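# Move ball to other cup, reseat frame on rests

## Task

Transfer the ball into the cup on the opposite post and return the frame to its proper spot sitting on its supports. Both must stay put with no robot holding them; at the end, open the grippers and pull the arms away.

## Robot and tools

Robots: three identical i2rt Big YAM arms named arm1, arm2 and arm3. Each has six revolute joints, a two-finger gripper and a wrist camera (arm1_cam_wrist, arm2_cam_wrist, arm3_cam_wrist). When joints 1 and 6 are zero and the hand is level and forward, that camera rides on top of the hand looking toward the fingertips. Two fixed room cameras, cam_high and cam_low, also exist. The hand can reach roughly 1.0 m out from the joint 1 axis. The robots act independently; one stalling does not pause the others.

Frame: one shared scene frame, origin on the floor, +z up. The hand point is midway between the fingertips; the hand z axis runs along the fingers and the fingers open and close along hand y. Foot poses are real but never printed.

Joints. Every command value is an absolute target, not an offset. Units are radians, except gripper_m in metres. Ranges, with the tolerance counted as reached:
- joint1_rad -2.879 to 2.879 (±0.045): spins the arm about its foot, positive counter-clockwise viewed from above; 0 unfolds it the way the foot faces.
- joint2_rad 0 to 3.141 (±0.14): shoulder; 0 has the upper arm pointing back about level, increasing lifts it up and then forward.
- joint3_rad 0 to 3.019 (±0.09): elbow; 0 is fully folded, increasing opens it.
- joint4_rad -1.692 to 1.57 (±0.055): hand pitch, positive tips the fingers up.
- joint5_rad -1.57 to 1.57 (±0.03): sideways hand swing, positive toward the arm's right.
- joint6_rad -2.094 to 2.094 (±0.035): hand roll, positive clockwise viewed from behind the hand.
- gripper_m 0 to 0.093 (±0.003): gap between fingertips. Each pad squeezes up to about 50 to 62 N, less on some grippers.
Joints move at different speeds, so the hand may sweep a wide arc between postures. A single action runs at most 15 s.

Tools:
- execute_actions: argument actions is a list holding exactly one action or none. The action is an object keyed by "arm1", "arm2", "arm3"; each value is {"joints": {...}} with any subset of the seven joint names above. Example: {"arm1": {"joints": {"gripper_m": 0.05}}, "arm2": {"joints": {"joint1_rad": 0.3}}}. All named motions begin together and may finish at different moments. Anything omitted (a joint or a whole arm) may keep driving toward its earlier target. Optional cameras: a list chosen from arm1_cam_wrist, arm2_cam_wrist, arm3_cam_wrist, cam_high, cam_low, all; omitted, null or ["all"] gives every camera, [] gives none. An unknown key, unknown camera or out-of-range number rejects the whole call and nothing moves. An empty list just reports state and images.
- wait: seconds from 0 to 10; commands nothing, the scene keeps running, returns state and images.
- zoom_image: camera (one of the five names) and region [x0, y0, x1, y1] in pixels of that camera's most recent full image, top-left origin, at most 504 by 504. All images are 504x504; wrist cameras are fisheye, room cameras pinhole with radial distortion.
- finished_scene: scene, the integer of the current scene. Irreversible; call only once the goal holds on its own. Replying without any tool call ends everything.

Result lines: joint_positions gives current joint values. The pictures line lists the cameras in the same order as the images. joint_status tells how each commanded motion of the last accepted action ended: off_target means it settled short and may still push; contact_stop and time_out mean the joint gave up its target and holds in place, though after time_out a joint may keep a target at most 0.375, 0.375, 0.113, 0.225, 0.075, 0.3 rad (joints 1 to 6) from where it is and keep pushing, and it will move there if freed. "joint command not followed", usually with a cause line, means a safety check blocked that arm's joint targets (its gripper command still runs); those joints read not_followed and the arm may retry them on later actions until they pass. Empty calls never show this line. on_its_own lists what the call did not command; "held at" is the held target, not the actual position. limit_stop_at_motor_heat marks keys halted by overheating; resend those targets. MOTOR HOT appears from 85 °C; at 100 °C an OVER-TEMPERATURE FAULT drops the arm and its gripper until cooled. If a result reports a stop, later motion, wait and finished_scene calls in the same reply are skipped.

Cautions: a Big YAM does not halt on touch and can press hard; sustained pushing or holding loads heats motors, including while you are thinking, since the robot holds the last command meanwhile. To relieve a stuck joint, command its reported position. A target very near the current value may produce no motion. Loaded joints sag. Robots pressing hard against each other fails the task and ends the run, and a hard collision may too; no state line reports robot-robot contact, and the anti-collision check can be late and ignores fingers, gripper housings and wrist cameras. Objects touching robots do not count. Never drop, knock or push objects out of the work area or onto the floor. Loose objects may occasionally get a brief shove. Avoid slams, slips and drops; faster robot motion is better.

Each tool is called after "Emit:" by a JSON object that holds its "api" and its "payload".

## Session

Emit:
{"api": "execute_actions", "payload": {"actions": []}}

Scene clock: 0.00 s.
Motor temperatures (°C, as the motors report them): arm1=[21 22 21 22 23 24] | arm2=[21 24 22 20 21 21] | arm3=[23 20 22 22 21 23]
arm1.joint_positions: joint1_rad=-0.459 joint2_rad=+0.458 joint3_rad=+1.469 joint4_rad=-1.146 joint5_rad=-0.135 joint6_rad=+0.391 gripper_m=+0.094
arm1.joint_status: not commanded
arm1.hand: x=+1.2999 y=+0.0562 z=+1.4336 quat_wxyz=(+0.016, +0.698, -0.284, -0.657) (m; scene frame)
arm2.joint_positions: joint1_rad=-0.169 joint2_rad=+0.480 joint3_rad=+1.352 joint4_rad=-1.269 joint5_rad=+0.066 joint6_rad=+0.210 gripper_m=+0.095
arm2.joint_status: not commanded
arm2.hand: x=-0.6615 y=+1.0770 z=+1.3274 quat_wxyz=(-0.479, -0.542, -0.631, +0.279) (m; scene frame)
arm3.joint_positions: joint1_rad=-0.268 joint2_rad=+0.597 joint3_rad=+1.420 joint4_rad=-1.425 joint5_rad=-0.092 joint6_rad=+0.412 gripper_m=+0.095
arm3.joint_status: not commanded
arm3.hand: x=-0.5979 y=-1.0956 z=+1.3131 quat_wxyz=(-0.362, +0.198, -0.860, -0.301) (m; scene frame)
pictures: arm1_cam_wrist, arm2_cam_wrist, arm3_cam_wrist, cam_high, cam_low
Images, in order (width x height): arm1_cam_wrist 504x504, arm2_cam_wrist 504x504, arm3_cam_wrist 504x504, cam_high 504x504, cam_low 504x504.

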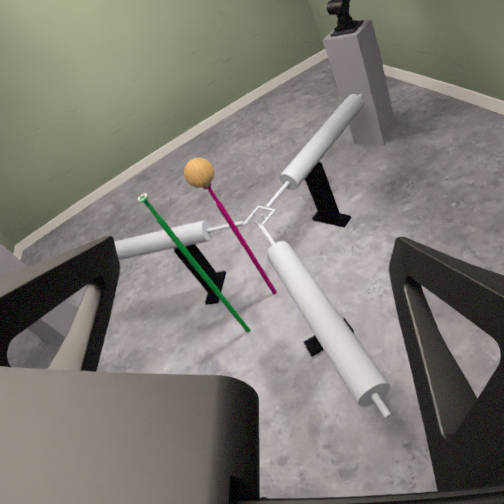

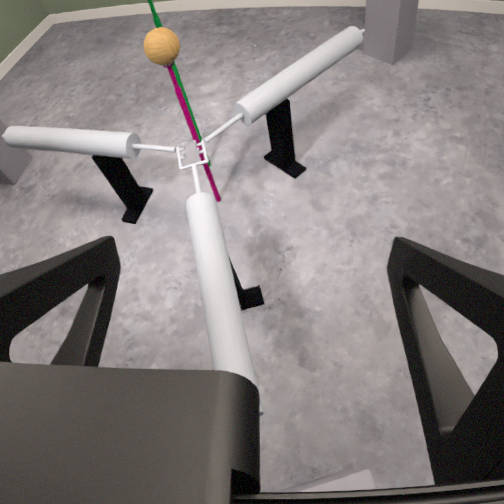

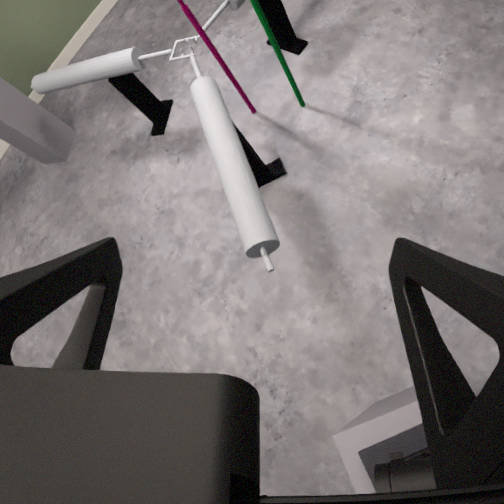

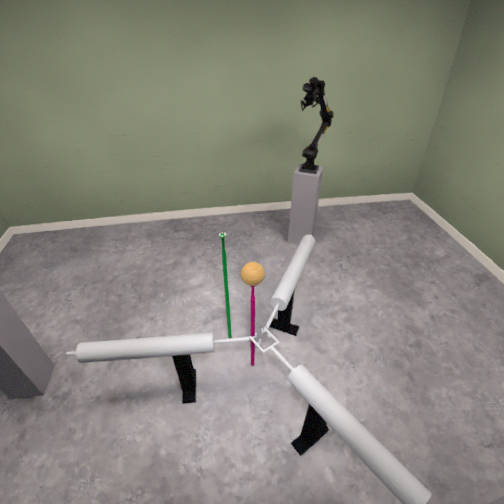

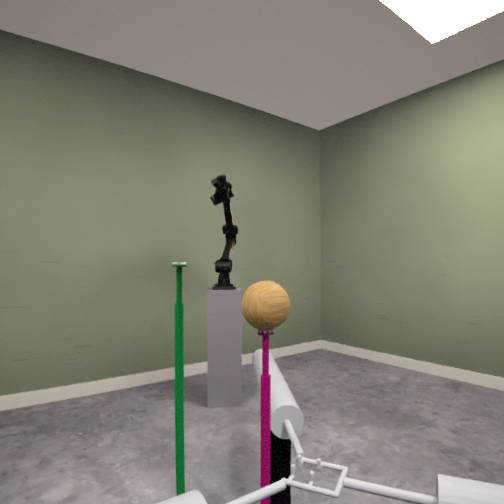

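Emit:
{"api": "execute_actions", "payload": {"actions": [{"arm1":{"joints":{"joint1_rad":-0.232,"joint2_rad":2.055,"joint3_rad":1.14,"joint4_rad":-0.62,"joint5_rad":0,"joint6_rad":-0.26}},"arm2":{"joints":{"joint1_rad":0.24,"joint2_rad":1.7,"joint3_rad":0.515,"joint4_rad":-0.366,"joint5_rad":0,"joint6_rad":0.335}},"arm3":{"joints":{"joint1_rad":0.267,"joint2_rad":2.17,"joint3_rad":1.415,"joint4_rad":-0.78,"joint5_rad":0,"joint6_rad":0.308}}}], "cameras": ["arm1_cam_wrist","arm2_cam_wrist","arm3_cam_wrist"]}}

Scene clock: 2.70 s.
Motor temperatures (°C, as the motors report them): arm1=[21 22 22 22 23 24] | arm2=[21 24 22 20 21 21] | arm3=[23 21 23 22 21 23]
arm1.joint_positions: joint1_rad=-0.243 joint2_rad=+2.059 joint3_rad=+1.129 joint4_rad=-0.634 joint5_rad=-0.004 joint6_rad=-0.244 gripper_m=+0.094
arm1.joint_status: all done
arm1.hand: x=+0.9803 y=+0.1366 z=+0.6642 quat_wxyz=(+0.002, +1.000, -0.020, -0.003) (m; scene frame)
arm2.joint_positions: joint1_rad=+0.238 joint2_rad=+1.698 joint3_rad=+0.516 joint4_rad=-0.384 joint5_rad=+0.001 joint6_rad=+0.319 gripper_m=+0.095
arm2.joint_status: all done
arm2.hand: x=-0.5200 y=+1.0602 z=+0.6626 quat_wxyz=(-0.002, -0.513, -0.858, +0.001) (m; scene frame)
arm3.joint_positions: joint1_rad=+0.266 joint2_rad=+2.186 joint3_rad=+1.398 joint4_rad=-0.792 joint5_rad=+0.000 joint6_rad=+0.321 gripper_m=+0.095
arm3.joint_status: all done
arm3.hand: x=-0.5986 y=-0.7063 z=+0.6581 quat_wxyz=(-0.002, +0.491, -0.871, +0.004) (m; scene frame)
pictures: arm1_cam_wrist, arm2_cam_wrist, arm3_cam_wrist
Images, in order (width x height): arm1_cam_wrist 504x504, arm2_cam_wrist 504x504, arm3_cam_wrist 504x504.

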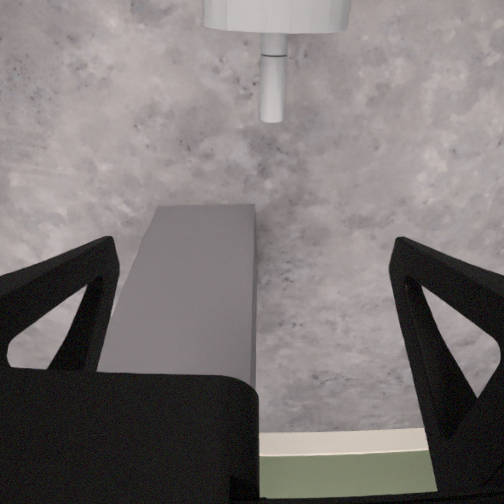

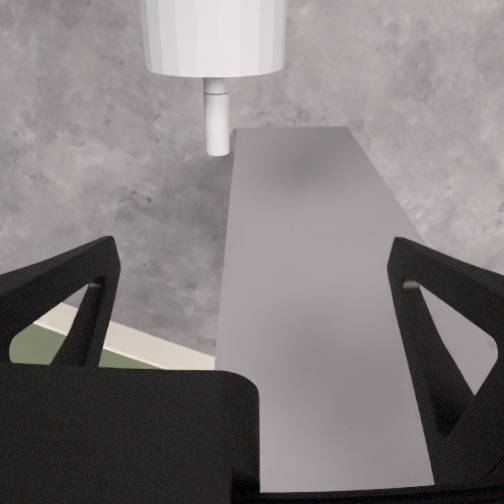

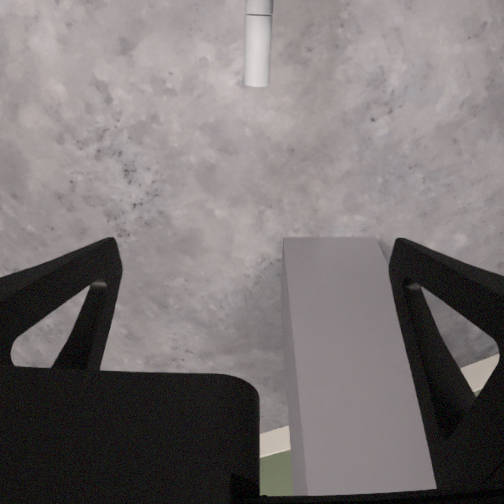

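Emit:
{"api": "execute_actions", "payload": {"actions": [{"arm1":{"joints":{"joint1_rad":-0.274,"joint2_rad":2.372,"joint3_rad":1.243,"joint4_rad":-0.404,"joint6_rad":-0.275}},"arm2":{"joints":{"joint1_rad":0.37,"joint2_rad":2.207,"joint3_rad":0.565,"joint4_rad":0.09,"joint6_rad":0.471}},"arm3":{"joints":{"joint1_rad":0.234,"joint2_rad":2.482,"joint3_rad":1.576,"joint4_rad":-0.624,"joint6_rad":0.305}}}], "cameras": ["arm1_cam_wrist","arm2_cam_wrist","arm3_cam_wrist"]}}

Scene clock: 4.70 s.
Motor temperatures (°C, as the motors report them): arm1=[21 23 22 22 23 24] | arm2=[21 24 22 20 21 21] | arm3=[23 21 23 22 21 23]
arm1.joint_positions: joint1_rad=-0.262 joint2_rad=+2.393 joint3_rad=+1.229 joint4_rad=-0.417 joint5_rad=-0.003 joint6_rad=-0.259 gripper_m=+0.094
arm1.joint_status: all done
arm1.hand: x=+0.9792 y=+0.1467 z=+0.5249 quat_wxyz=(+0.004, +1.000, -0.022, +0.006) (m; scene frame)
arm2.joint_positions: joint1_rad=+0.371 joint2_rad=+2.210 joint3_rad=+0.562 joint4_rad=+0.071 joint5_rad=+0.001 joint6_rad=+0.455 gripper_m=+0.095
arm2.joint_status: all done
arm2.hand: x=-0.5054 y=+1.0960 z=+0.5316 quat_wxyz=(+0.003, -0.515, -0.857, +0.000) (m; scene frame)
arm3.joint_positions: joint1_rad=+0.243 joint2_rad=+2.510 joint3_rad=+1.557 joint4_rad=-0.630 joint5_rad=+0.000 joint6_rad=+0.318 gripper_m=+0.095
arm3.joint_status: all done
arm3.hand: x=-0.5793 y=-0.6867 z=+0.5162 quat_wxyz=(-0.001, +0.482, -0.876, +0.005) (m; scene frame)
pictures: arm1_cam_wrist, arm2_cam_wrist, arm3_cam_wrist
Images, in order (width x height): arm1_cam_wrist 504x504, arm2_cam_wrist 504x504, arm3_cam_wrist 504x504.

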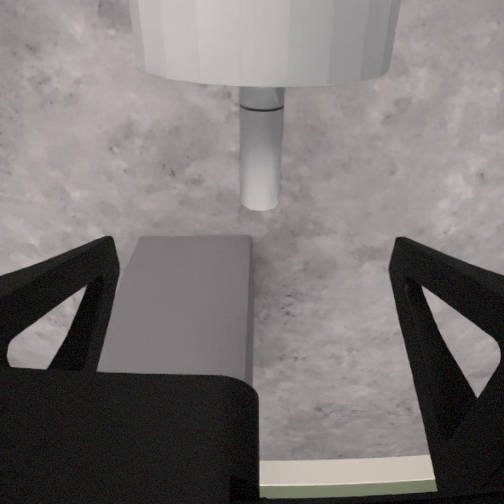

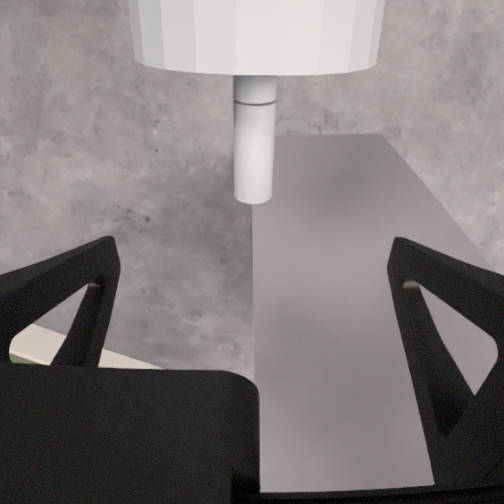

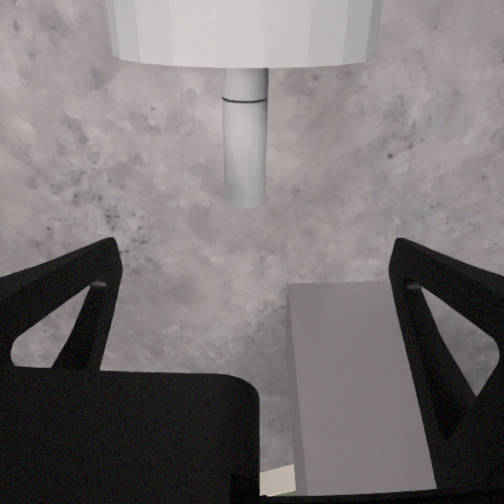

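Emit:
{"api": "execute_actions", "payload": {"actions": [{"arm1":{"joints":{"joint2_rad":2.603,"joint3_rad":1.368,"joint4_rad":-0.292}},"arm2":{"joints":{"joint2_rad":2.55,"joint3_rad":0.716,"joint4_rad":0.286,"joint6_rad":0.48}},"arm3":{"joints":{"joint1_rad":0.261,"joint2_rad":2.688,"joint3_rad":1.7,"joint4_rad":-0.537}}}], "cameras": ["arm1_cam_wrist","arm2_cam_wrist","arm3_cam_wrist"]}}

Scene clock: 6.07 s.
Motor temperatures (°C, as the motors report them): arm1=[21 23 22 22 23 24] | arm2=[21 24 22 20 21 21] | arm3=[23 22 24 22 21 23]
arm1.joint_positions: joint1_rad=-0.263 joint2_rad=+2.562 joint3_rad=+1.372 joint4_rad=-0.291 joint5_rad=-0.009 joint6_rad=-0.260 gripper_m=+0.094
arm1.joint_status: all done
arm1.hand: x=+0.9350 y=+0.1597 z=+0.4648 quat_wxyz=(-0.008, +0.999, -0.021, -0.043) (m; scene frame)
arm2.joint_positions: joint1_rad=+0.362 joint2_rad=+2.425 joint3_rad=+0.691 joint4_rad=+0.276 joint5_rad=+0.076 joint6_rad=+0.462 gripper_m=+0.095
arm2.joint_status: all done
arm2.hand: x=-0.4772 y=+1.0562 z=+0.4717 quat_wxyz=(-0.053, -0.522, -0.850, +0.043) (m; scene frame)
arm3.joint_positions: joint1_rad=+0.247 joint2_rad=+2.667 joint3_rad=+1.685 joint4_rad=-0.539 joint5_rad=+0.007 joint6_rad=+0.318 gripper_m=+0.095
arm3.joint_status: all done
arm3.hand: x=-0.5727 y=-0.6589 z=+0.4543 quat_wxyz=(-0.025, +0.484, -0.875, -0.015) (m; scene frame)
pictures: arm1_cam_wrist, arm2_cam_wrist, arm3_cam_wrist
Images, in order (width x height): arm1_cam_wrist 504x504, arm2_cam_wrist 504x504, arm3_cam_wrist 504x504.

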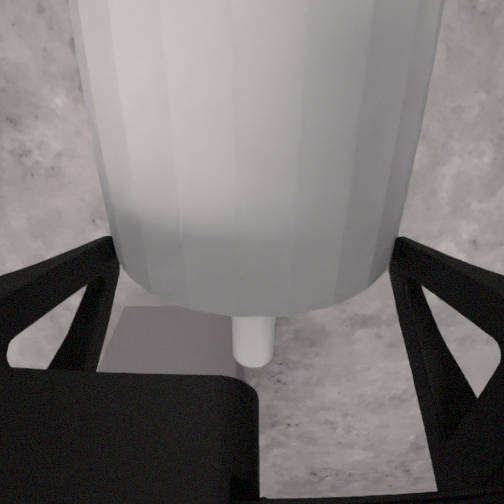

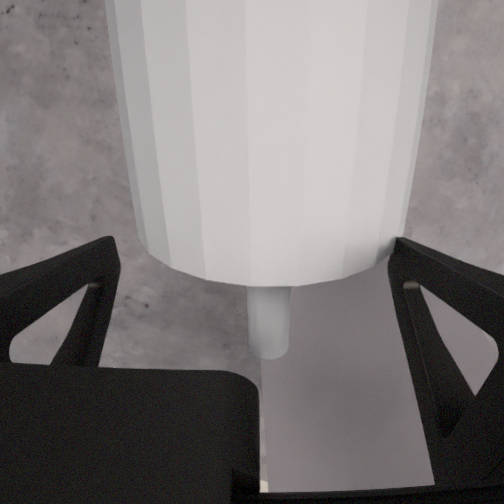

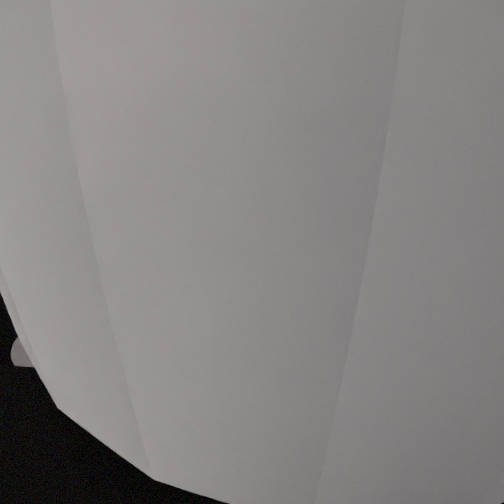

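Emit:
{"api": "execute_actions", "payload": {"actions": [{"arm1":{"joints":{"joint2_rad":2.5,"joint3_rad":1.35}},"arm2":{"joints":{"joint2_rad":2.33,"joint3_rad":0.65,"joint4_rad":0.25}},"arm3":{"joints":{"joint2_rad":2.66}}}], "cameras": []}}

Emit:
{"api": "execute_actions", "payload": {"actions": [{"arm1":{"joints":{"joint2_rad":2.45,"joint3_rad":1.255,"joint4_rad":-0.395}},"arm2":{"joints":{"joint2_rad":2.3,"joint3_rad":0.59,"joint4_rad":0.125}},"arm3":{"joints":{"joint2_rad":2.6,"joint3_rad":1.61,"joint4_rad":-0.6}}}]}}

Scene clock: 7.23 s.
Motor temperatures (°C, as the motors report them): arm1=[21 23 22 22 23 24] | arm2=[21 24 22 20 22 21] | arm3=[23 22 24 22 21 23]
arm1.joint_positions: joint1_rad=-0.261 joint2_rad=+2.527 joint3_rad=+1.350 joint4_rad=-0.290 joint5_rad=-0.007 joint6_rad=-0.261 gripper_m=+0.094
arm1.joint_status: all done
arm1.hand: x=+0.9322 y=+0.1599 z=+0.4793 quat_wxyz=(-0.010, +0.998, -0.020, -0.050) (m; scene frame)
arm2.joint_positions: joint1_rad=+0.360 joint2_rad=+2.335 joint3_rad=+0.654 joint4_rad=+0.265 joint5_rad=+0.004 joint6_rad=+0.464 gripper_m=+0.095
arm2.joint_status: all done
arm2.hand: x=-0.4611 y=+1.0593 z=+0.4987 quat_wxyz=(-0.077, -0.522, -0.850, +0.008) (m; scene frame)
arm3.joint_positions: joint1_rad=+0.247 joint2_rad=+2.666 joint3_rad=+1.685 joint4_rad=-0.539 joint5_rad=+0.002 joint6_rad=+0.318 gripper_m=+0.095
arm3.joint_status: all done
arm3.hand: x=-0.5737 y=-0.6583 z=+0.4547 quat_wxyz=(-0.023, +0.484, -0.875, -0.017) (m; scene frame)
pictures: none
No camera images: the call's "cameras" was empty. Leave "cameras" out to get every camera's image.

Scene clock: 8.00 s.
Motor temperatures (°C, as the motors report them): arm1=[21 23 22 22 23 24] | arm2=[21 24 22 20 21 21] | arm3=[23 22 24 22 21 23]
arm1.joint_positions: joint1_rad=-0.261 joint2_rad=+2.481 joint3_rad=+1.249 joint4_rad=-0.385 joint5_rad=-0.004 joint6_rad=-0.261 gripper_m=+0.094
arm1.joint_status: all done
arm1.hand: x=+0.9941 y=+0.1414 z=+0.4865 quat_wxyz=(+0.009, +0.999, -0.020, +0.023) (m; scene frame)
arm2.joint_positions: joint1_rad=+0.360 joint2_rad=+2.305 joint3_rad=+0.590 joint4_rad=+0.141 joint5_rad=+0.004 joint6_rad=+0.464 gripper_m=+0.095
arm2.joint_status: all done
arm2.hand: x=-0.5082 y=+1.0941 z=+0.5066 quat_wxyz=(+0.002, -0.523, -0.852, +0.001) (m; scene frame)
arm3.joint_positions: joint1_rad=+0.247 joint2_rad=+2.629 joint3_rad=+1.607 joint4_rad=-0.590 joint5_rad=+0.002 joint6_rad=+0.318 gripper_m=+0.095
arm3.joint_status: all done
arm3.hand: x=-0.5835 y=-0.6978 z=+0.4594 quat_wxyz=(+0.008, +0.484, -0.875, +0.017) (m; scene frame)
pictures: arm1_cam_wrist, arm2_cam_wrist, arm3_cam_wrist, cam_high, cam_low
Images, in order (width x height): arm1_cam_wrist 504x504, arm2_cam_wrist 504x504, arm3_cam_wrist 504x504, cam_high 504x504, cam_low 504x504.

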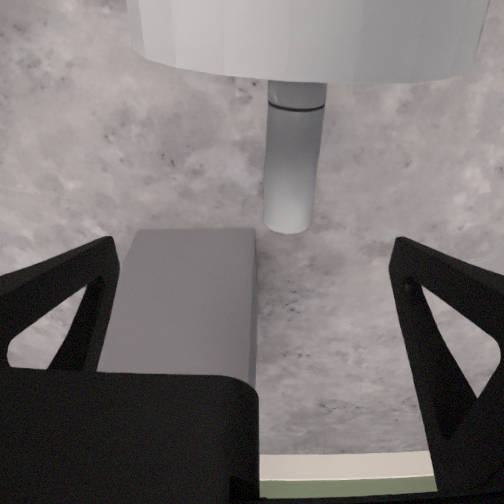

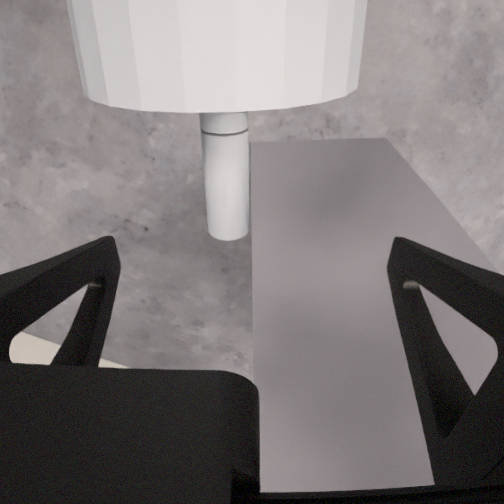

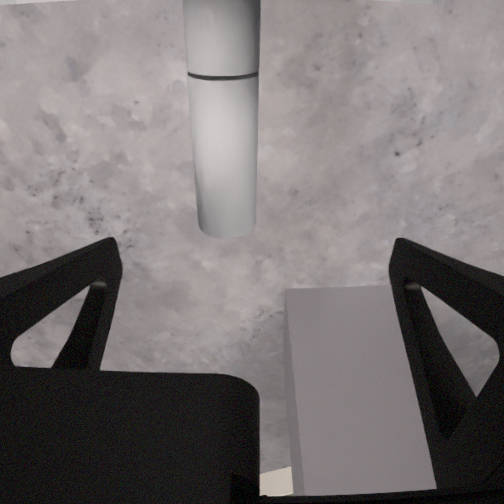

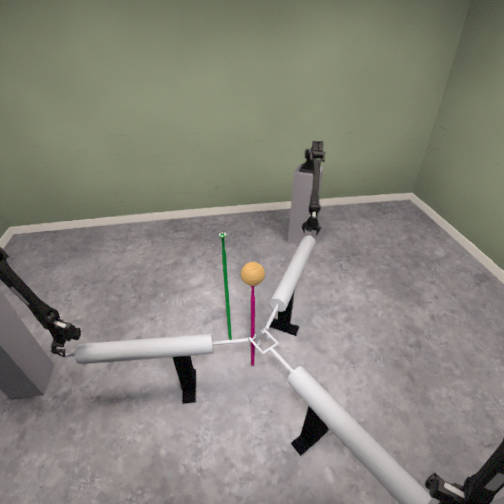

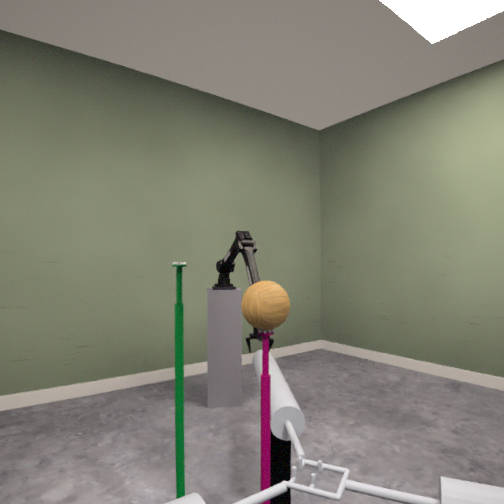

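Emit:
{"api": "execute_actions", "payload": {"actions": [{"arm1":{"joints":{"joint1_rad":-0.288,"joint2_rad":2.605,"joint3_rad":1.36,"joint6_rad":-0.285}},"arm2":{"joints":{"joint1_rad":0.41,"joint2_rad":2.5,"joint3_rad":0.685,"joint6_rad":0.506}},"arm3":{"joints":{"joint1_rad":0.266,"joint2_rad":2.705,"joint3_rad":1.722}}}], "cameras": []}}

Emit:
{"api": "execute_actions", "payload": {"actions": [{"arm1":{"joints":{"joint4_rad":-0.288}},"arm2":{"joints":{"joint2_rad":2.558,"joint3_rad":0.716,"joint4_rad":0.284}},"arm3":{"joints":{"joint4_rad":-0.552}}}], "cameras": ["arm1_cam_wrist","arm2_cam_wrist","arm3_cam_wrist"]}}

Scene clock: 9.57 s.
Motor temperatures (°C, as the motors report them): arm1=[21 23 22 22 23 24] | arm2=[21 25 22 20 21 21] | arm3=[23 23 24 22 21 23]
arm1.joint_positions: joint1_rad=-0.275 joint2_rad=+2.605 joint3_rad=+1.355 joint4_rad=-0.387 joint5_rad=-0.004 joint6_rad=-0.269 gripper_m=+0.094
arm1.joint_status: all done
arm1.hand: x=+0.9885 y=+0.1503 z=+0.4412 quat_wxyz=(+0.012, +0.999, -0.024, +0.032) (m; scene frame)
arm2.joint_positions: joint1_rad=+0.406 joint2_rad=+2.509 joint3_rad=+0.690 joint4_rad=+0.137 joint5_rad=+0.003 joint6_rad=+0.490 gripper_m=+0.095
arm2.joint_status: all done
arm2.hand: x=-0.5208 y=+1.1176 z=+0.4493 quat_wxyz=(+0.055, -0.514, -0.856, -0.002) (m; scene frame)
arm3.joint_positions: joint1_rad=+0.252 joint2_rad=+2.707 joint3_rad=+1.697 joint4_rad=-0.592 joint5_rad=+0.002 joint6_rad=+0.318 gripper_m=+0.095
arm3.joint_status: all done
arm3.hand: x=-0.5824 y=-0.6820 z=+0.4332 quat_wxyz=(+0.005, +0.486, -0.874, +0.013) (m; scene frame)
pictures: none
No camera images: the call's "cameras" was empty. Leave "cameras" out to get every camera's image.

Scene clock: 10.40 s.
Motor temperatures (°C, as the motors report them): arm1=[21 24 22 22 23 24] | arm2=[21 25 22 20 21 21] | arm3=[23 23 24 22 21 23]
arm1.joint_positions: joint1_rad=-0.275 joint2_rad=+2.605 joint3_rad=+1.355 joint4_rad=-0.303 joint5_rad=-0.004 joint6_rad=-0.269 gripper_m=+0.094
arm1.joint_status: all done
arm1.hand: x=+0.9689 y=+0.1567 z=+0.4406 quat_wxyz=(+0.000, +1.000, -0.023, -0.008) (m; scene frame)
arm2.joint_positions: joint1_rad=+0.406 joint2_rad=+2.549 joint3_rad=+0.710 joint4_rad=+0.266 joint5_rad=+0.003 joint6_rad=+0.490 gripper_m=+0.095
arm2.joint_status: all done
arm2.hand: x=-0.4993 y=+1.1032 z=+0.4357 quat_wxyz=(+0.001, -0.515, -0.857, +0.001) (m; scene frame)
arm3.joint_positions: joint1_rad=+0.252 joint2_rad=+2.707 joint3_rad=+1.697 joint4_rad=-0.567 joint5_rad=+0.002 joint6_rad=+0.318 gripper_m=+0.095
arm3.joint_status: all done
arm3.hand: x=-0.5809 y=-0.6759 z=+0.4331 quat_wxyz=(-0.004, +0.486, -0.874, +0.004) (m; scene frame)
pictures: arm1_cam_wrist, arm2_cam_wrist, arm3_cam_wrist
Images, in order (width x height): arm1_cam_wrist 504x504, arm2_cam_wrist 504x504, arm3_cam_wrist 504x504.

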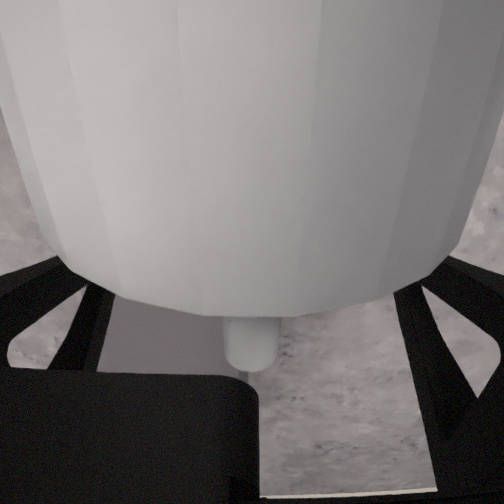

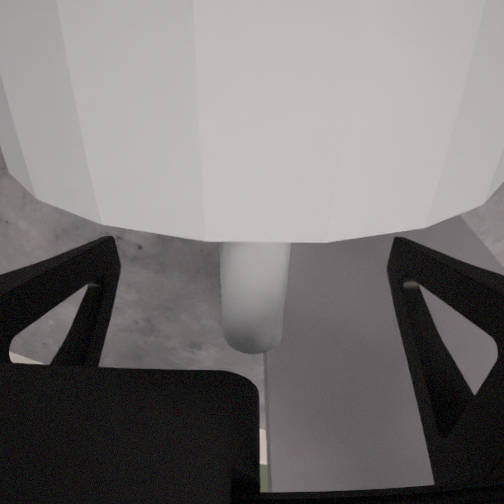

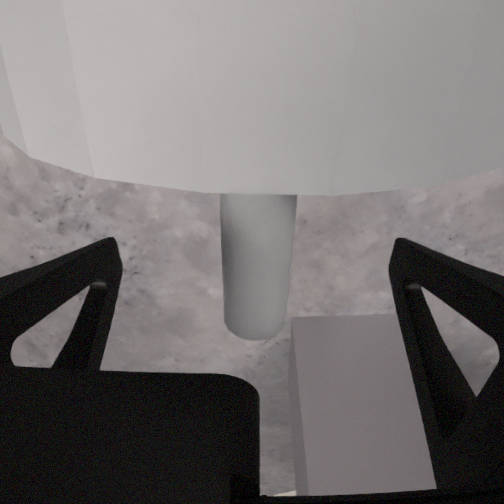

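Emit:
{"api": "execute_actions", "payload": {"actions": [{"arm1":{"joints":{"joint2_rad":2.638}},"arm3":{"joints":{"joint4_rad":-0.535,"joint3_rad":1.732}}}], "cameras": []}}

Emit:
{"api": "execute_actions", "payload": {"actions": [{"arm1":{"joints":{"gripper_m":0.0}},"arm2":{"joints":{"gripper_m":0.0}},"arm3":{"joints":{"gripper_m":0.0}}}]}}

Scene clock: 11.30 s.
Motor temperatures (°C, as the motors report them): arm1=[21 24 22 22 23 24] | arm2=[21 25 22 20 21 21] | arm3=[23 23 24 22 21 23]
arm1.joint_positions: joint1_rad=-0.275 joint2_rad=+2.625 joint3_rad=+1.355 joint4_rad=-0.302 joint5_rad=-0.004 joint6_rad=-0.269 gripper_m=+0.094
arm1.joint_status: all done
arm1.hand: x=+0.9777 y=+0.1538 z=+0.4309 quat_wxyz=(+0.003, +1.000, -0.023, +0.001) (m; scene frame)
arm2.joint_positions: joint1_rad=+0.406 joint2_rad=+2.549 joint3_rad=+0.710 joint4_rad=+0.266 joint5_rad=+0.003 joint6_rad=+0.490 gripper_m=+0.095
arm2.joint_status: not commanded
arm2.hand: x=-0.4993 y=+1.1032 z=+0.4357 quat_wxyz=(+0.001, -0.515, -0.857, +0.001) (m; scene frame)
arm3.joint_positions: joint1_rad=+0.252 joint2_rad=+2.707 joint3_rad=+1.701 joint4_rad=-0.549 joint5_rad=+0.002 joint6_rad=+0.318 gripper_m=+0.095
arm3.joint_status: all done
arm3.hand: x=-0.5794 y=-0.6697 z=+0.4340 quat_wxyz=(-0.011, +0.486, -0.874, -0.004) (m; scene frame)
pictures: none
No camera images: the call's "cameras" was empty. Leave "cameras" out to get every camera's image.

Scene clock: 12.03 s.
Motor temperatures (°C, as the motors report them): arm1=[21 24 22 22 23 24] | arm2=[21 25 22 20 21 21] | arm3=[23 23 24 22 21 23]
arm1.joint_positions: joint1_rad=-0.275 joint2_rad=+2.625 joint3_rad=+1.355 joint4_rad=-0.300 joint5_rad=-0.002 joint6_rad=-0.269 gripper_m=+0.018
arm1.joint_status: gripper_m off_target (ended at +0.018, target +0.000)
arm1.hand: x=+0.9774 y=+0.1542 z=+0.4309 quat_wxyz=(+0.001, +1.000, -0.023, +0.000) (m; scene frame)
arm2.joint_positions: joint1_rad=+0.406 joint2_rad=+2.549 joint3_rad=+0.710 joint4_rad=+0.268 joint5_rad=-0.001 joint6_rad=+0.498 gripper_m=+0.019
arm2.joint_status: gripper_m off_target (ended at +0.019, target +0.000)
arm2.hand: x=-0.4988 y=+1.1037 z=+0.4356 quat_wxyz=(+0.000, -0.518, -0.855, -0.001) (m; scene frame)
arm3.joint_positions: joint1_rad=+0.252 joint2_rad=+2.707 joint3_rad=+1.701 joint4_rad=-0.549 joint5_rad=+0.004 joint6_rad=+0.324 gripper_m=+0.019
arm3.joint_status: gripper_m off_target (ended at +0.019, target +0.000)
arm3.hand: x=-0.5791 y=-0.6696 z=+0.4340 quat_wxyz=(-0.012, +0.484, -0.875, -0.004) (m; scene frame)
pictures: arm1_cam_wrist, arm2_cam_wrist, arm3_cam_wrist, cam_high, cam_low
Images, in order (width x height): arm1_cam_wrist 504x504, arm2_cam_wrist 504x504, arm3_cam_wrist 504x504, cam_high 504x504, cam_low 504x504.

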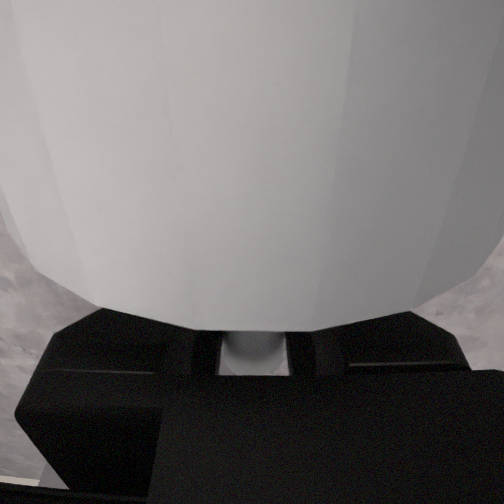

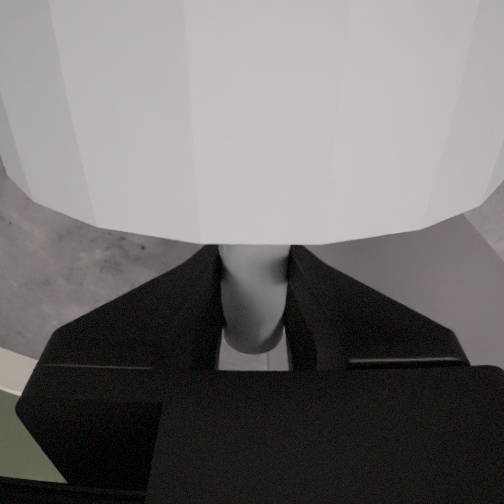

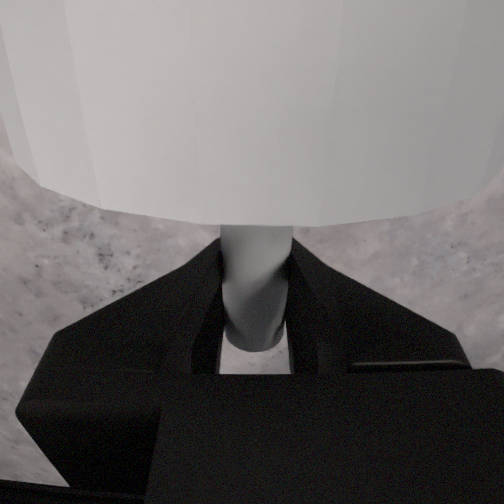

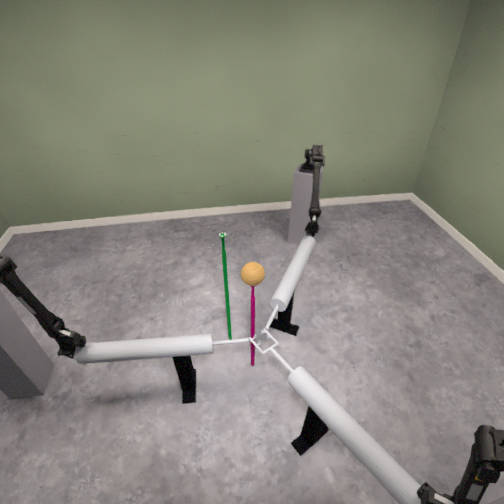

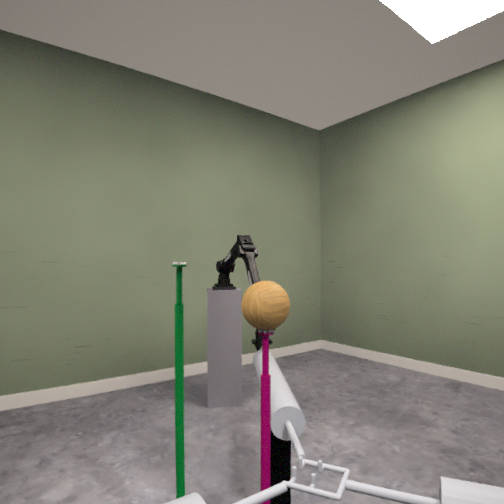

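Emit:
{"api": "execute_actions", "payload": {"actions": [{"arm1":{"joints":{"joint1_rad":-0.275,"joint2_rad":2.303,"joint3_rad":1.213,"joint4_rad":-0.454,"joint6_rad":-0.269}},"arm2":{"joints":{"joint1_rad":0.406,"joint2_rad":2.095,"joint3_rad":0.537,"joint4_rad":0.002,"joint6_rad":0.498}},"arm3":{"joints":{"joint1_rad":0.252,"joint2_rad":2.415,"joint3_rad":1.573,"joint4_rad":-0.686,"joint6_rad":0.324}}}], "cameras": []}}

Emit:
{"api": "execute_actions", "payload": {"actions": [{"arm1":{"joints":{"joint1_rad":-0.24,"joint2_rad":2.058,"joint3_rad":1.225,"joint4_rad":-0.7,"joint6_rad":-0.23}},"arm2":{"joints":{"joint1_rad":0.334,"joint2_rad":1.6,"joint3_rad":0.473,"joint4_rad":-0.429,"joint6_rad":0.42}},"arm3":{"joints":{"joint1_rad":0.284,"joint2_rad":2.172,"joint3_rad":1.493,"joint4_rad":-0.853,"joint6_rad":0.36}}}], "cameras": ["cam_low","cam_high"]}}

Emit:
{"api": "zoom_image", "payload": {"camera": "cam_high", "region": [210, 250, 300, 330]}}

Emit:
{"api": "zoom_image", "payload": {"camera": "cam_low", "region": [230, 270, 370, 396]}}

Scene clock: 14.50 s.
Motor temperatures (°C, as the motors report them): arm1=[21 24 22 22 23 24] | arm2=[21 25 22 20 21 21] | arm3=[23 24 24 22 21 23]
arm1.joint_positions: joint1_rad=-0.273 joint2_rad=+2.334 joint3_rad=+1.208 joint4_rad=-0.445 joint5_rad=-0.002 joint6_rad=-0.265 gripper_m=+0.018
arm1.joint_status: all done
arm1.hand: x=+0.9776 y=+0.1529 z=+0.5499 quat_wxyz=(+0.002, +1.000, -0.024, +0.000) (m; scene frame)
arm2.joint_positions: joint1_rad=+0.404 joint2_rad=+2.118 joint3_rad=+0.536 joint4_rad=+0.014 joint5_rad=+0.001 joint6_rad=+0.498 gripper_m=+0.019
arm2.joint_status: all done
arm2.hand: x=-0.4989 y=+1.1026 z=+0.5550 quat_wxyz=(-0.001, -0.519, -0.855, +0.000) (m; scene frame)
arm3.joint_positions: joint1_rad=+0.250 joint2_rad=+2.437 joint3_rad=+1.564 joint4_rad=-0.686 joint5_rad=+0.005 joint6_rad=+0.327 gripper_m=+0.019
arm3.joint_status: all done
arm3.hand: x=-0.5786 y=-0.6700 z=+0.5596 quat_wxyz=(-0.011, +0.481, -0.876, -0.002) (m; scene frame)
pictures: none
No camera images: the call's "cameras" was empty. Leave "cameras" out to get every camera's image.

Scene clock: 15.63 s.
Motor temperatures (°C, as the motors report them): arm1=[21 24 22 22 23 24] | arm2=[21 25 22 20 21 21] | arm3=[23 24 24 22 21 23]
arm1.joint_positions: joint1_rad=-0.240 joint2_rad=+2.084 joint3_rad=+1.210 joint4_rad=-0.693 joint5_rad=-0.005 joint6_rad=-0.231 gripper_m=+0.018
arm1.joint_status: all done
arm1.hand: x=+0.9571 y=+0.1412 z=+0.6714 quat_wxyz=(+0.003, +1.000, -0.025, -0.001) (m; scene frame)
arm2.joint_positions: joint1_rad=+0.329 joint2_rad=+1.619 joint3_rad=+0.467 joint4_rad=-0.418 joint5_rad=+0.001 joint6_rad=+0.424 gripper_m=+0.019
arm2.joint_status: all done
arm2.hand: x=-0.5187 y=+1.0919 z=+0.6751 quat_wxyz=(+0.000, -0.520, -0.854, +0.001) (m; scene frame)
arm3.joint_positions: joint1_rad=+0.279 joint2_rad=+2.193 joint3_rad=+1.482 joint4_rad=-0.855 joint5_rad=+0.006 joint6_rad=+0.359 gripper_m=+0.019
arm3.joint_status: all done
arm3.hand: x=-0.5999 y=-0.6806 z=+0.6773 quat_wxyz=(-0.009, +0.480, -0.877, +0.001) (m; scene frame)
pictures: cam_high, cam_low
Images, in order (width x height): cam_high 504x504, cam_low 504x504.

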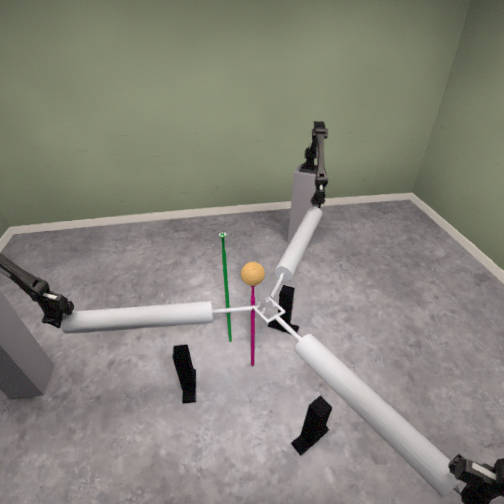

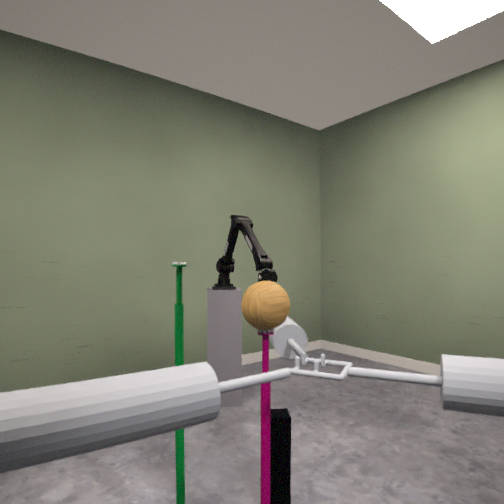

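Region (210, 250, 300, 330) of cam_high's 504x504 image, scaled by 5.600, with more detail than that image has.

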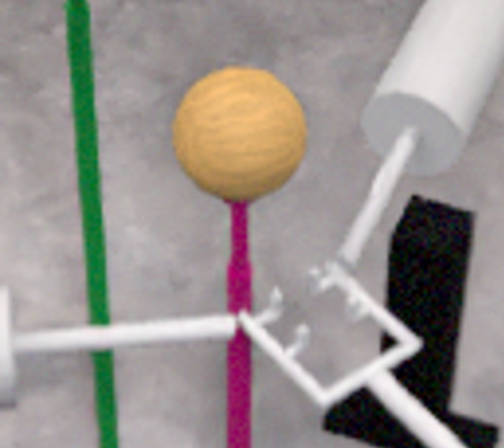

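Region (230, 270, 370, 396) of cam_low's 504x504 image, scaled by 3.600, with more detail than that image has; it fills the top 454 rows of this view, and the rest is white.

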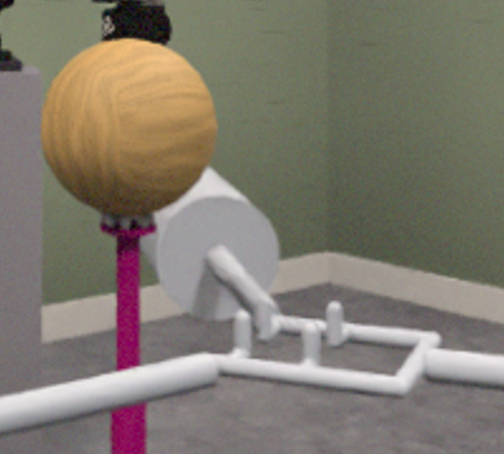

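Emit:
{"api": "execute_actions", "payload": {"actions": [{"arm1":{"joints":{"joint1_rad":-0.108,"joint2_rad":1.97,"joint3_rad":1.065,"joint4_rad":-0.625,"joint6_rad":-0.095}},"arm2":{"joints":{"joint1_rad":0.22,"joint2_rad":1.708,"joint3_rad":0.7,"joint4_rad":-0.522,"joint6_rad":0.306}},"arm3":{"joints":{"joint1_rad":0.181,"joint2_rad":2.048,"joint3_rad":1.27,"joint4_rad":-0.742,"joint6_rad":0.253}}}], "cameras": ["cam_low","cam_high"]}}

Emit:
{"api": "zoom_image", "payload": {"camera": "cam_high", "region": [210, 250, 300, 330]}}

Emit:
{"api": "zoom_image", "payload": {"camera": "cam_low", "region": [220, 300, 320, 390]}}

Scene clock: 17.17 s.
Motor temperatures (°C, as the motors report them): arm1=[21 24 22 22 23 24] | arm2=[21 25 22 20 21 21] | arm3=[23 24 24 22 21 23]
arm1.joint_positions: joint1_rad=-0.101 joint2_rad=+2.017 joint3_rad=+1.053 joint4_rad=-0.625 joint5_rad=+0.001 joint6_rad=-0.093 gripper_m=+0.018
arm1.joint_status: all done
arm1.hand: x=+0.9951 y=+0.0650 z=+0.6666 quat_wxyz=(+0.001, +1.000, -0.024, +0.010) (m; scene frame)
arm2.joint_positions: joint1_rad=+0.225 joint2_rad=+1.717 joint3_rad=+0.676 joint4_rad=-0.509 joint5_rad=-0.001 joint6_rad=+0.321 gripper_m=+0.019
arm2.joint_status: all done
arm2.hand: x=-0.4800 y=+1.0166 z=+0.6843 quat_wxyz=(-0.010, -0.520, -0.854, +0.002) (m; scene frame)
arm3.joint_positions: joint1_rad=+0.173 joint2_rad=+2.091 joint3_rad=+1.262 joint4_rad=-0.748 joint5_rad=+0.000 joint6_rad=+0.256 gripper_m=+0.019
arm3.joint_status: all done
arm3.hand: x=-0.5602 y=-0.7562 z=+0.6719 quat_wxyz=(-0.003, +0.479, -0.878, +0.003) (m; scene frame)
pictures: cam_high, cam_low
Images, in order (width x height): cam_high 504x504, cam_low 504x504.

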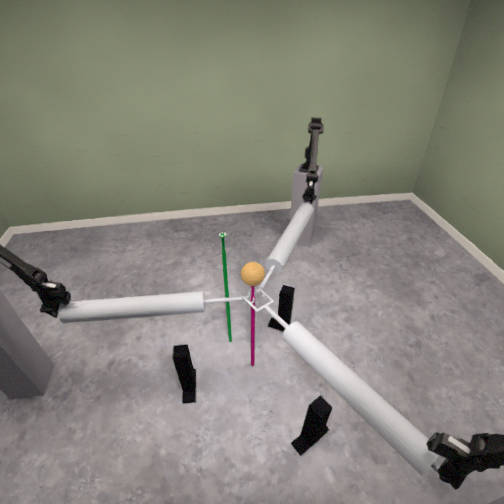

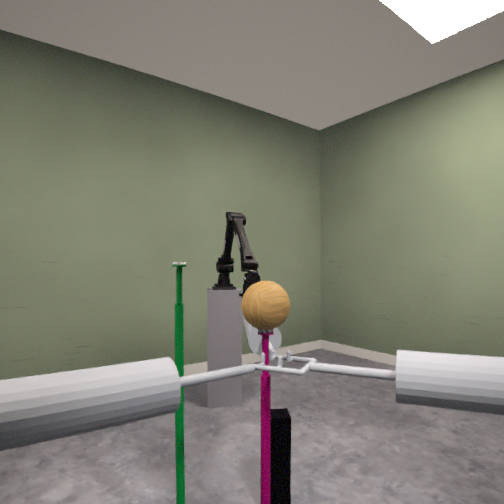

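Region (210, 250, 300, 330) of cam_high's 504x504 image, scaled by 5.600, with more detail than that image has.

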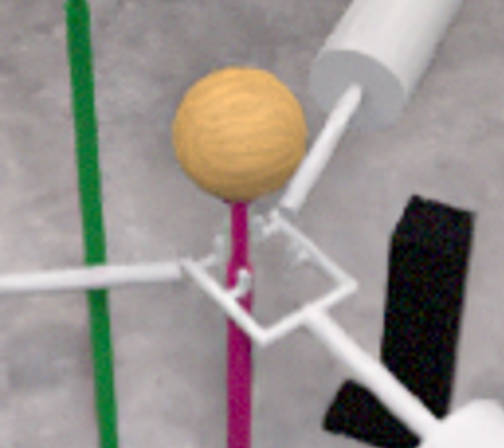

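Region (220, 300, 320, 390) of cam_low's 504x504 image, scaled by 5.040, with more detail than that image has; it fills the top 454 rows of this view, and the rest is white.

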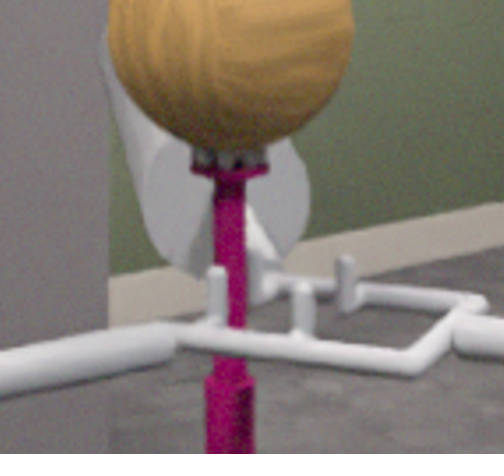

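Emit:
{"api": "execute_actions", "payload": {"actions": [{"arm1":{"joints":{"joint1_rad":-0.038,"joint2_rad":1.885,"joint3_rad":1.01,"joint4_rad":-0.652,"joint6_rad":-0.025}},"arm2":{"joints":{"joint1_rad":0.177,"joint2_rad":1.73,"joint3_rad":0.805,"joint4_rad":-0.628,"joint6_rad":0.266}},"arm3":{"joints":{"joint1_rad":0.135,"joint2_rad":1.95,"joint3_rad":1.18,"joint4_rad":-0.748,"joint6_rad":0.206}}}], "cameras": ["cam_low","cam_high"]}}

Emit:
{"api": "zoom_image", "payload": {"camera": "cam_high", "region": [225, 265, 285, 318]}}

Emit:
{"api": "zoom_image", "payload": {"camera": "cam_low", "region": [220, 300, 320, 390]}}

Scene clock: 18.50 s.
Motor temperatures (°C, as the motors report them): arm1=[21 24 22 22 23 24] | arm2=[21 25 23 20 21 21] | arm3=[23 25 25 22 21 23]
arm1.joint_positions: joint1_rad=-0.037 joint2_rad=+1.927 joint3_rad=+1.000 joint4_rad=-0.643 joint5_rad=-0.002 joint6_rad=-0.029 gripper_m=+0.018
arm1.joint_status: all done
arm1.hand: x=+1.0041 y=+0.0347 z=+0.6941 quat_wxyz=(+0.002, +1.000, -0.024, +0.000) (m; scene frame)
arm2.joint_positions: joint1_rad=+0.181 joint2_rad=+1.735 joint3_rad=+0.773 joint4_rad=-0.604 joint5_rad=-0.001 joint6_rad=+0.277 gripper_m=+0.019
arm2.joint_status: all done
arm2.hand: x=-0.4715 y=+0.9857 z=+0.6981 quat_wxyz=(-0.003, -0.520, -0.854, +0.000) (m; scene frame)
arm3.joint_positions: joint1_rad=+0.136 joint2_rad=+1.985 joint3_rad=+1.167 joint4_rad=-0.744 joint5_rad=+0.004 joint6_rad=+0.218 gripper_m=+0.019
arm3.joint_status: all done
arm3.hand: x=-0.5501 y=-0.7872 z=+0.6992 quat_wxyz=(-0.010, +0.479, -0.878, +0.000) (m; scene frame)
pictures: cam_high, cam_low
Images, in order (width x height): cam_high 504x504, cam_low 504x504.

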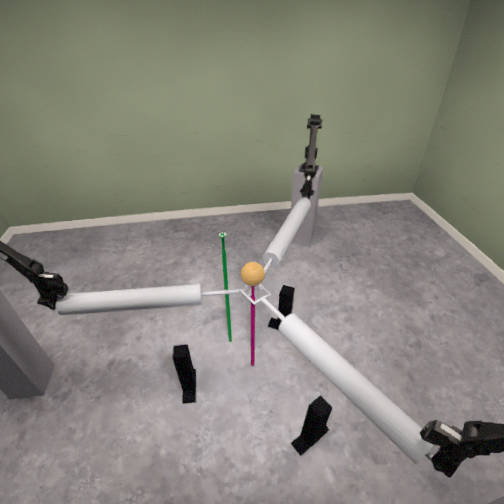

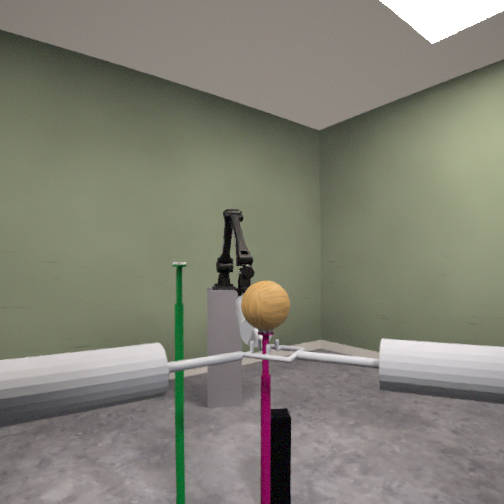

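Region (225, 265, 285, 318) of cam_high's 504x504 image, scaled by 8.400, with more detail than that image has; it fills the top 445 rows of this view, and the rest is white.

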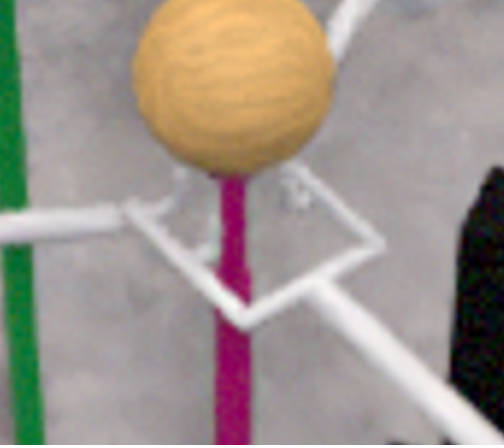

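Region (220, 300, 320, 390) of cam_low's 504x504 image, scaled by 5.040, with more detail than that image has; it fills the top 454 rows of this view, and the rest is white.

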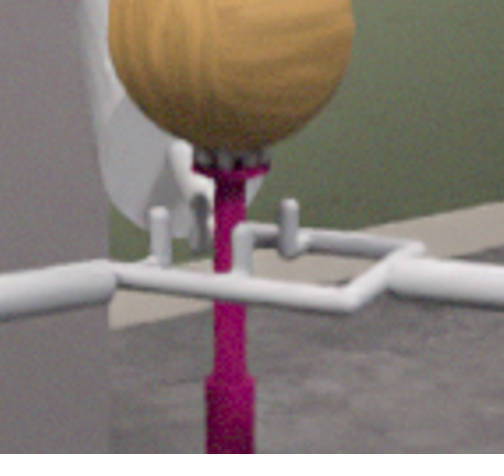

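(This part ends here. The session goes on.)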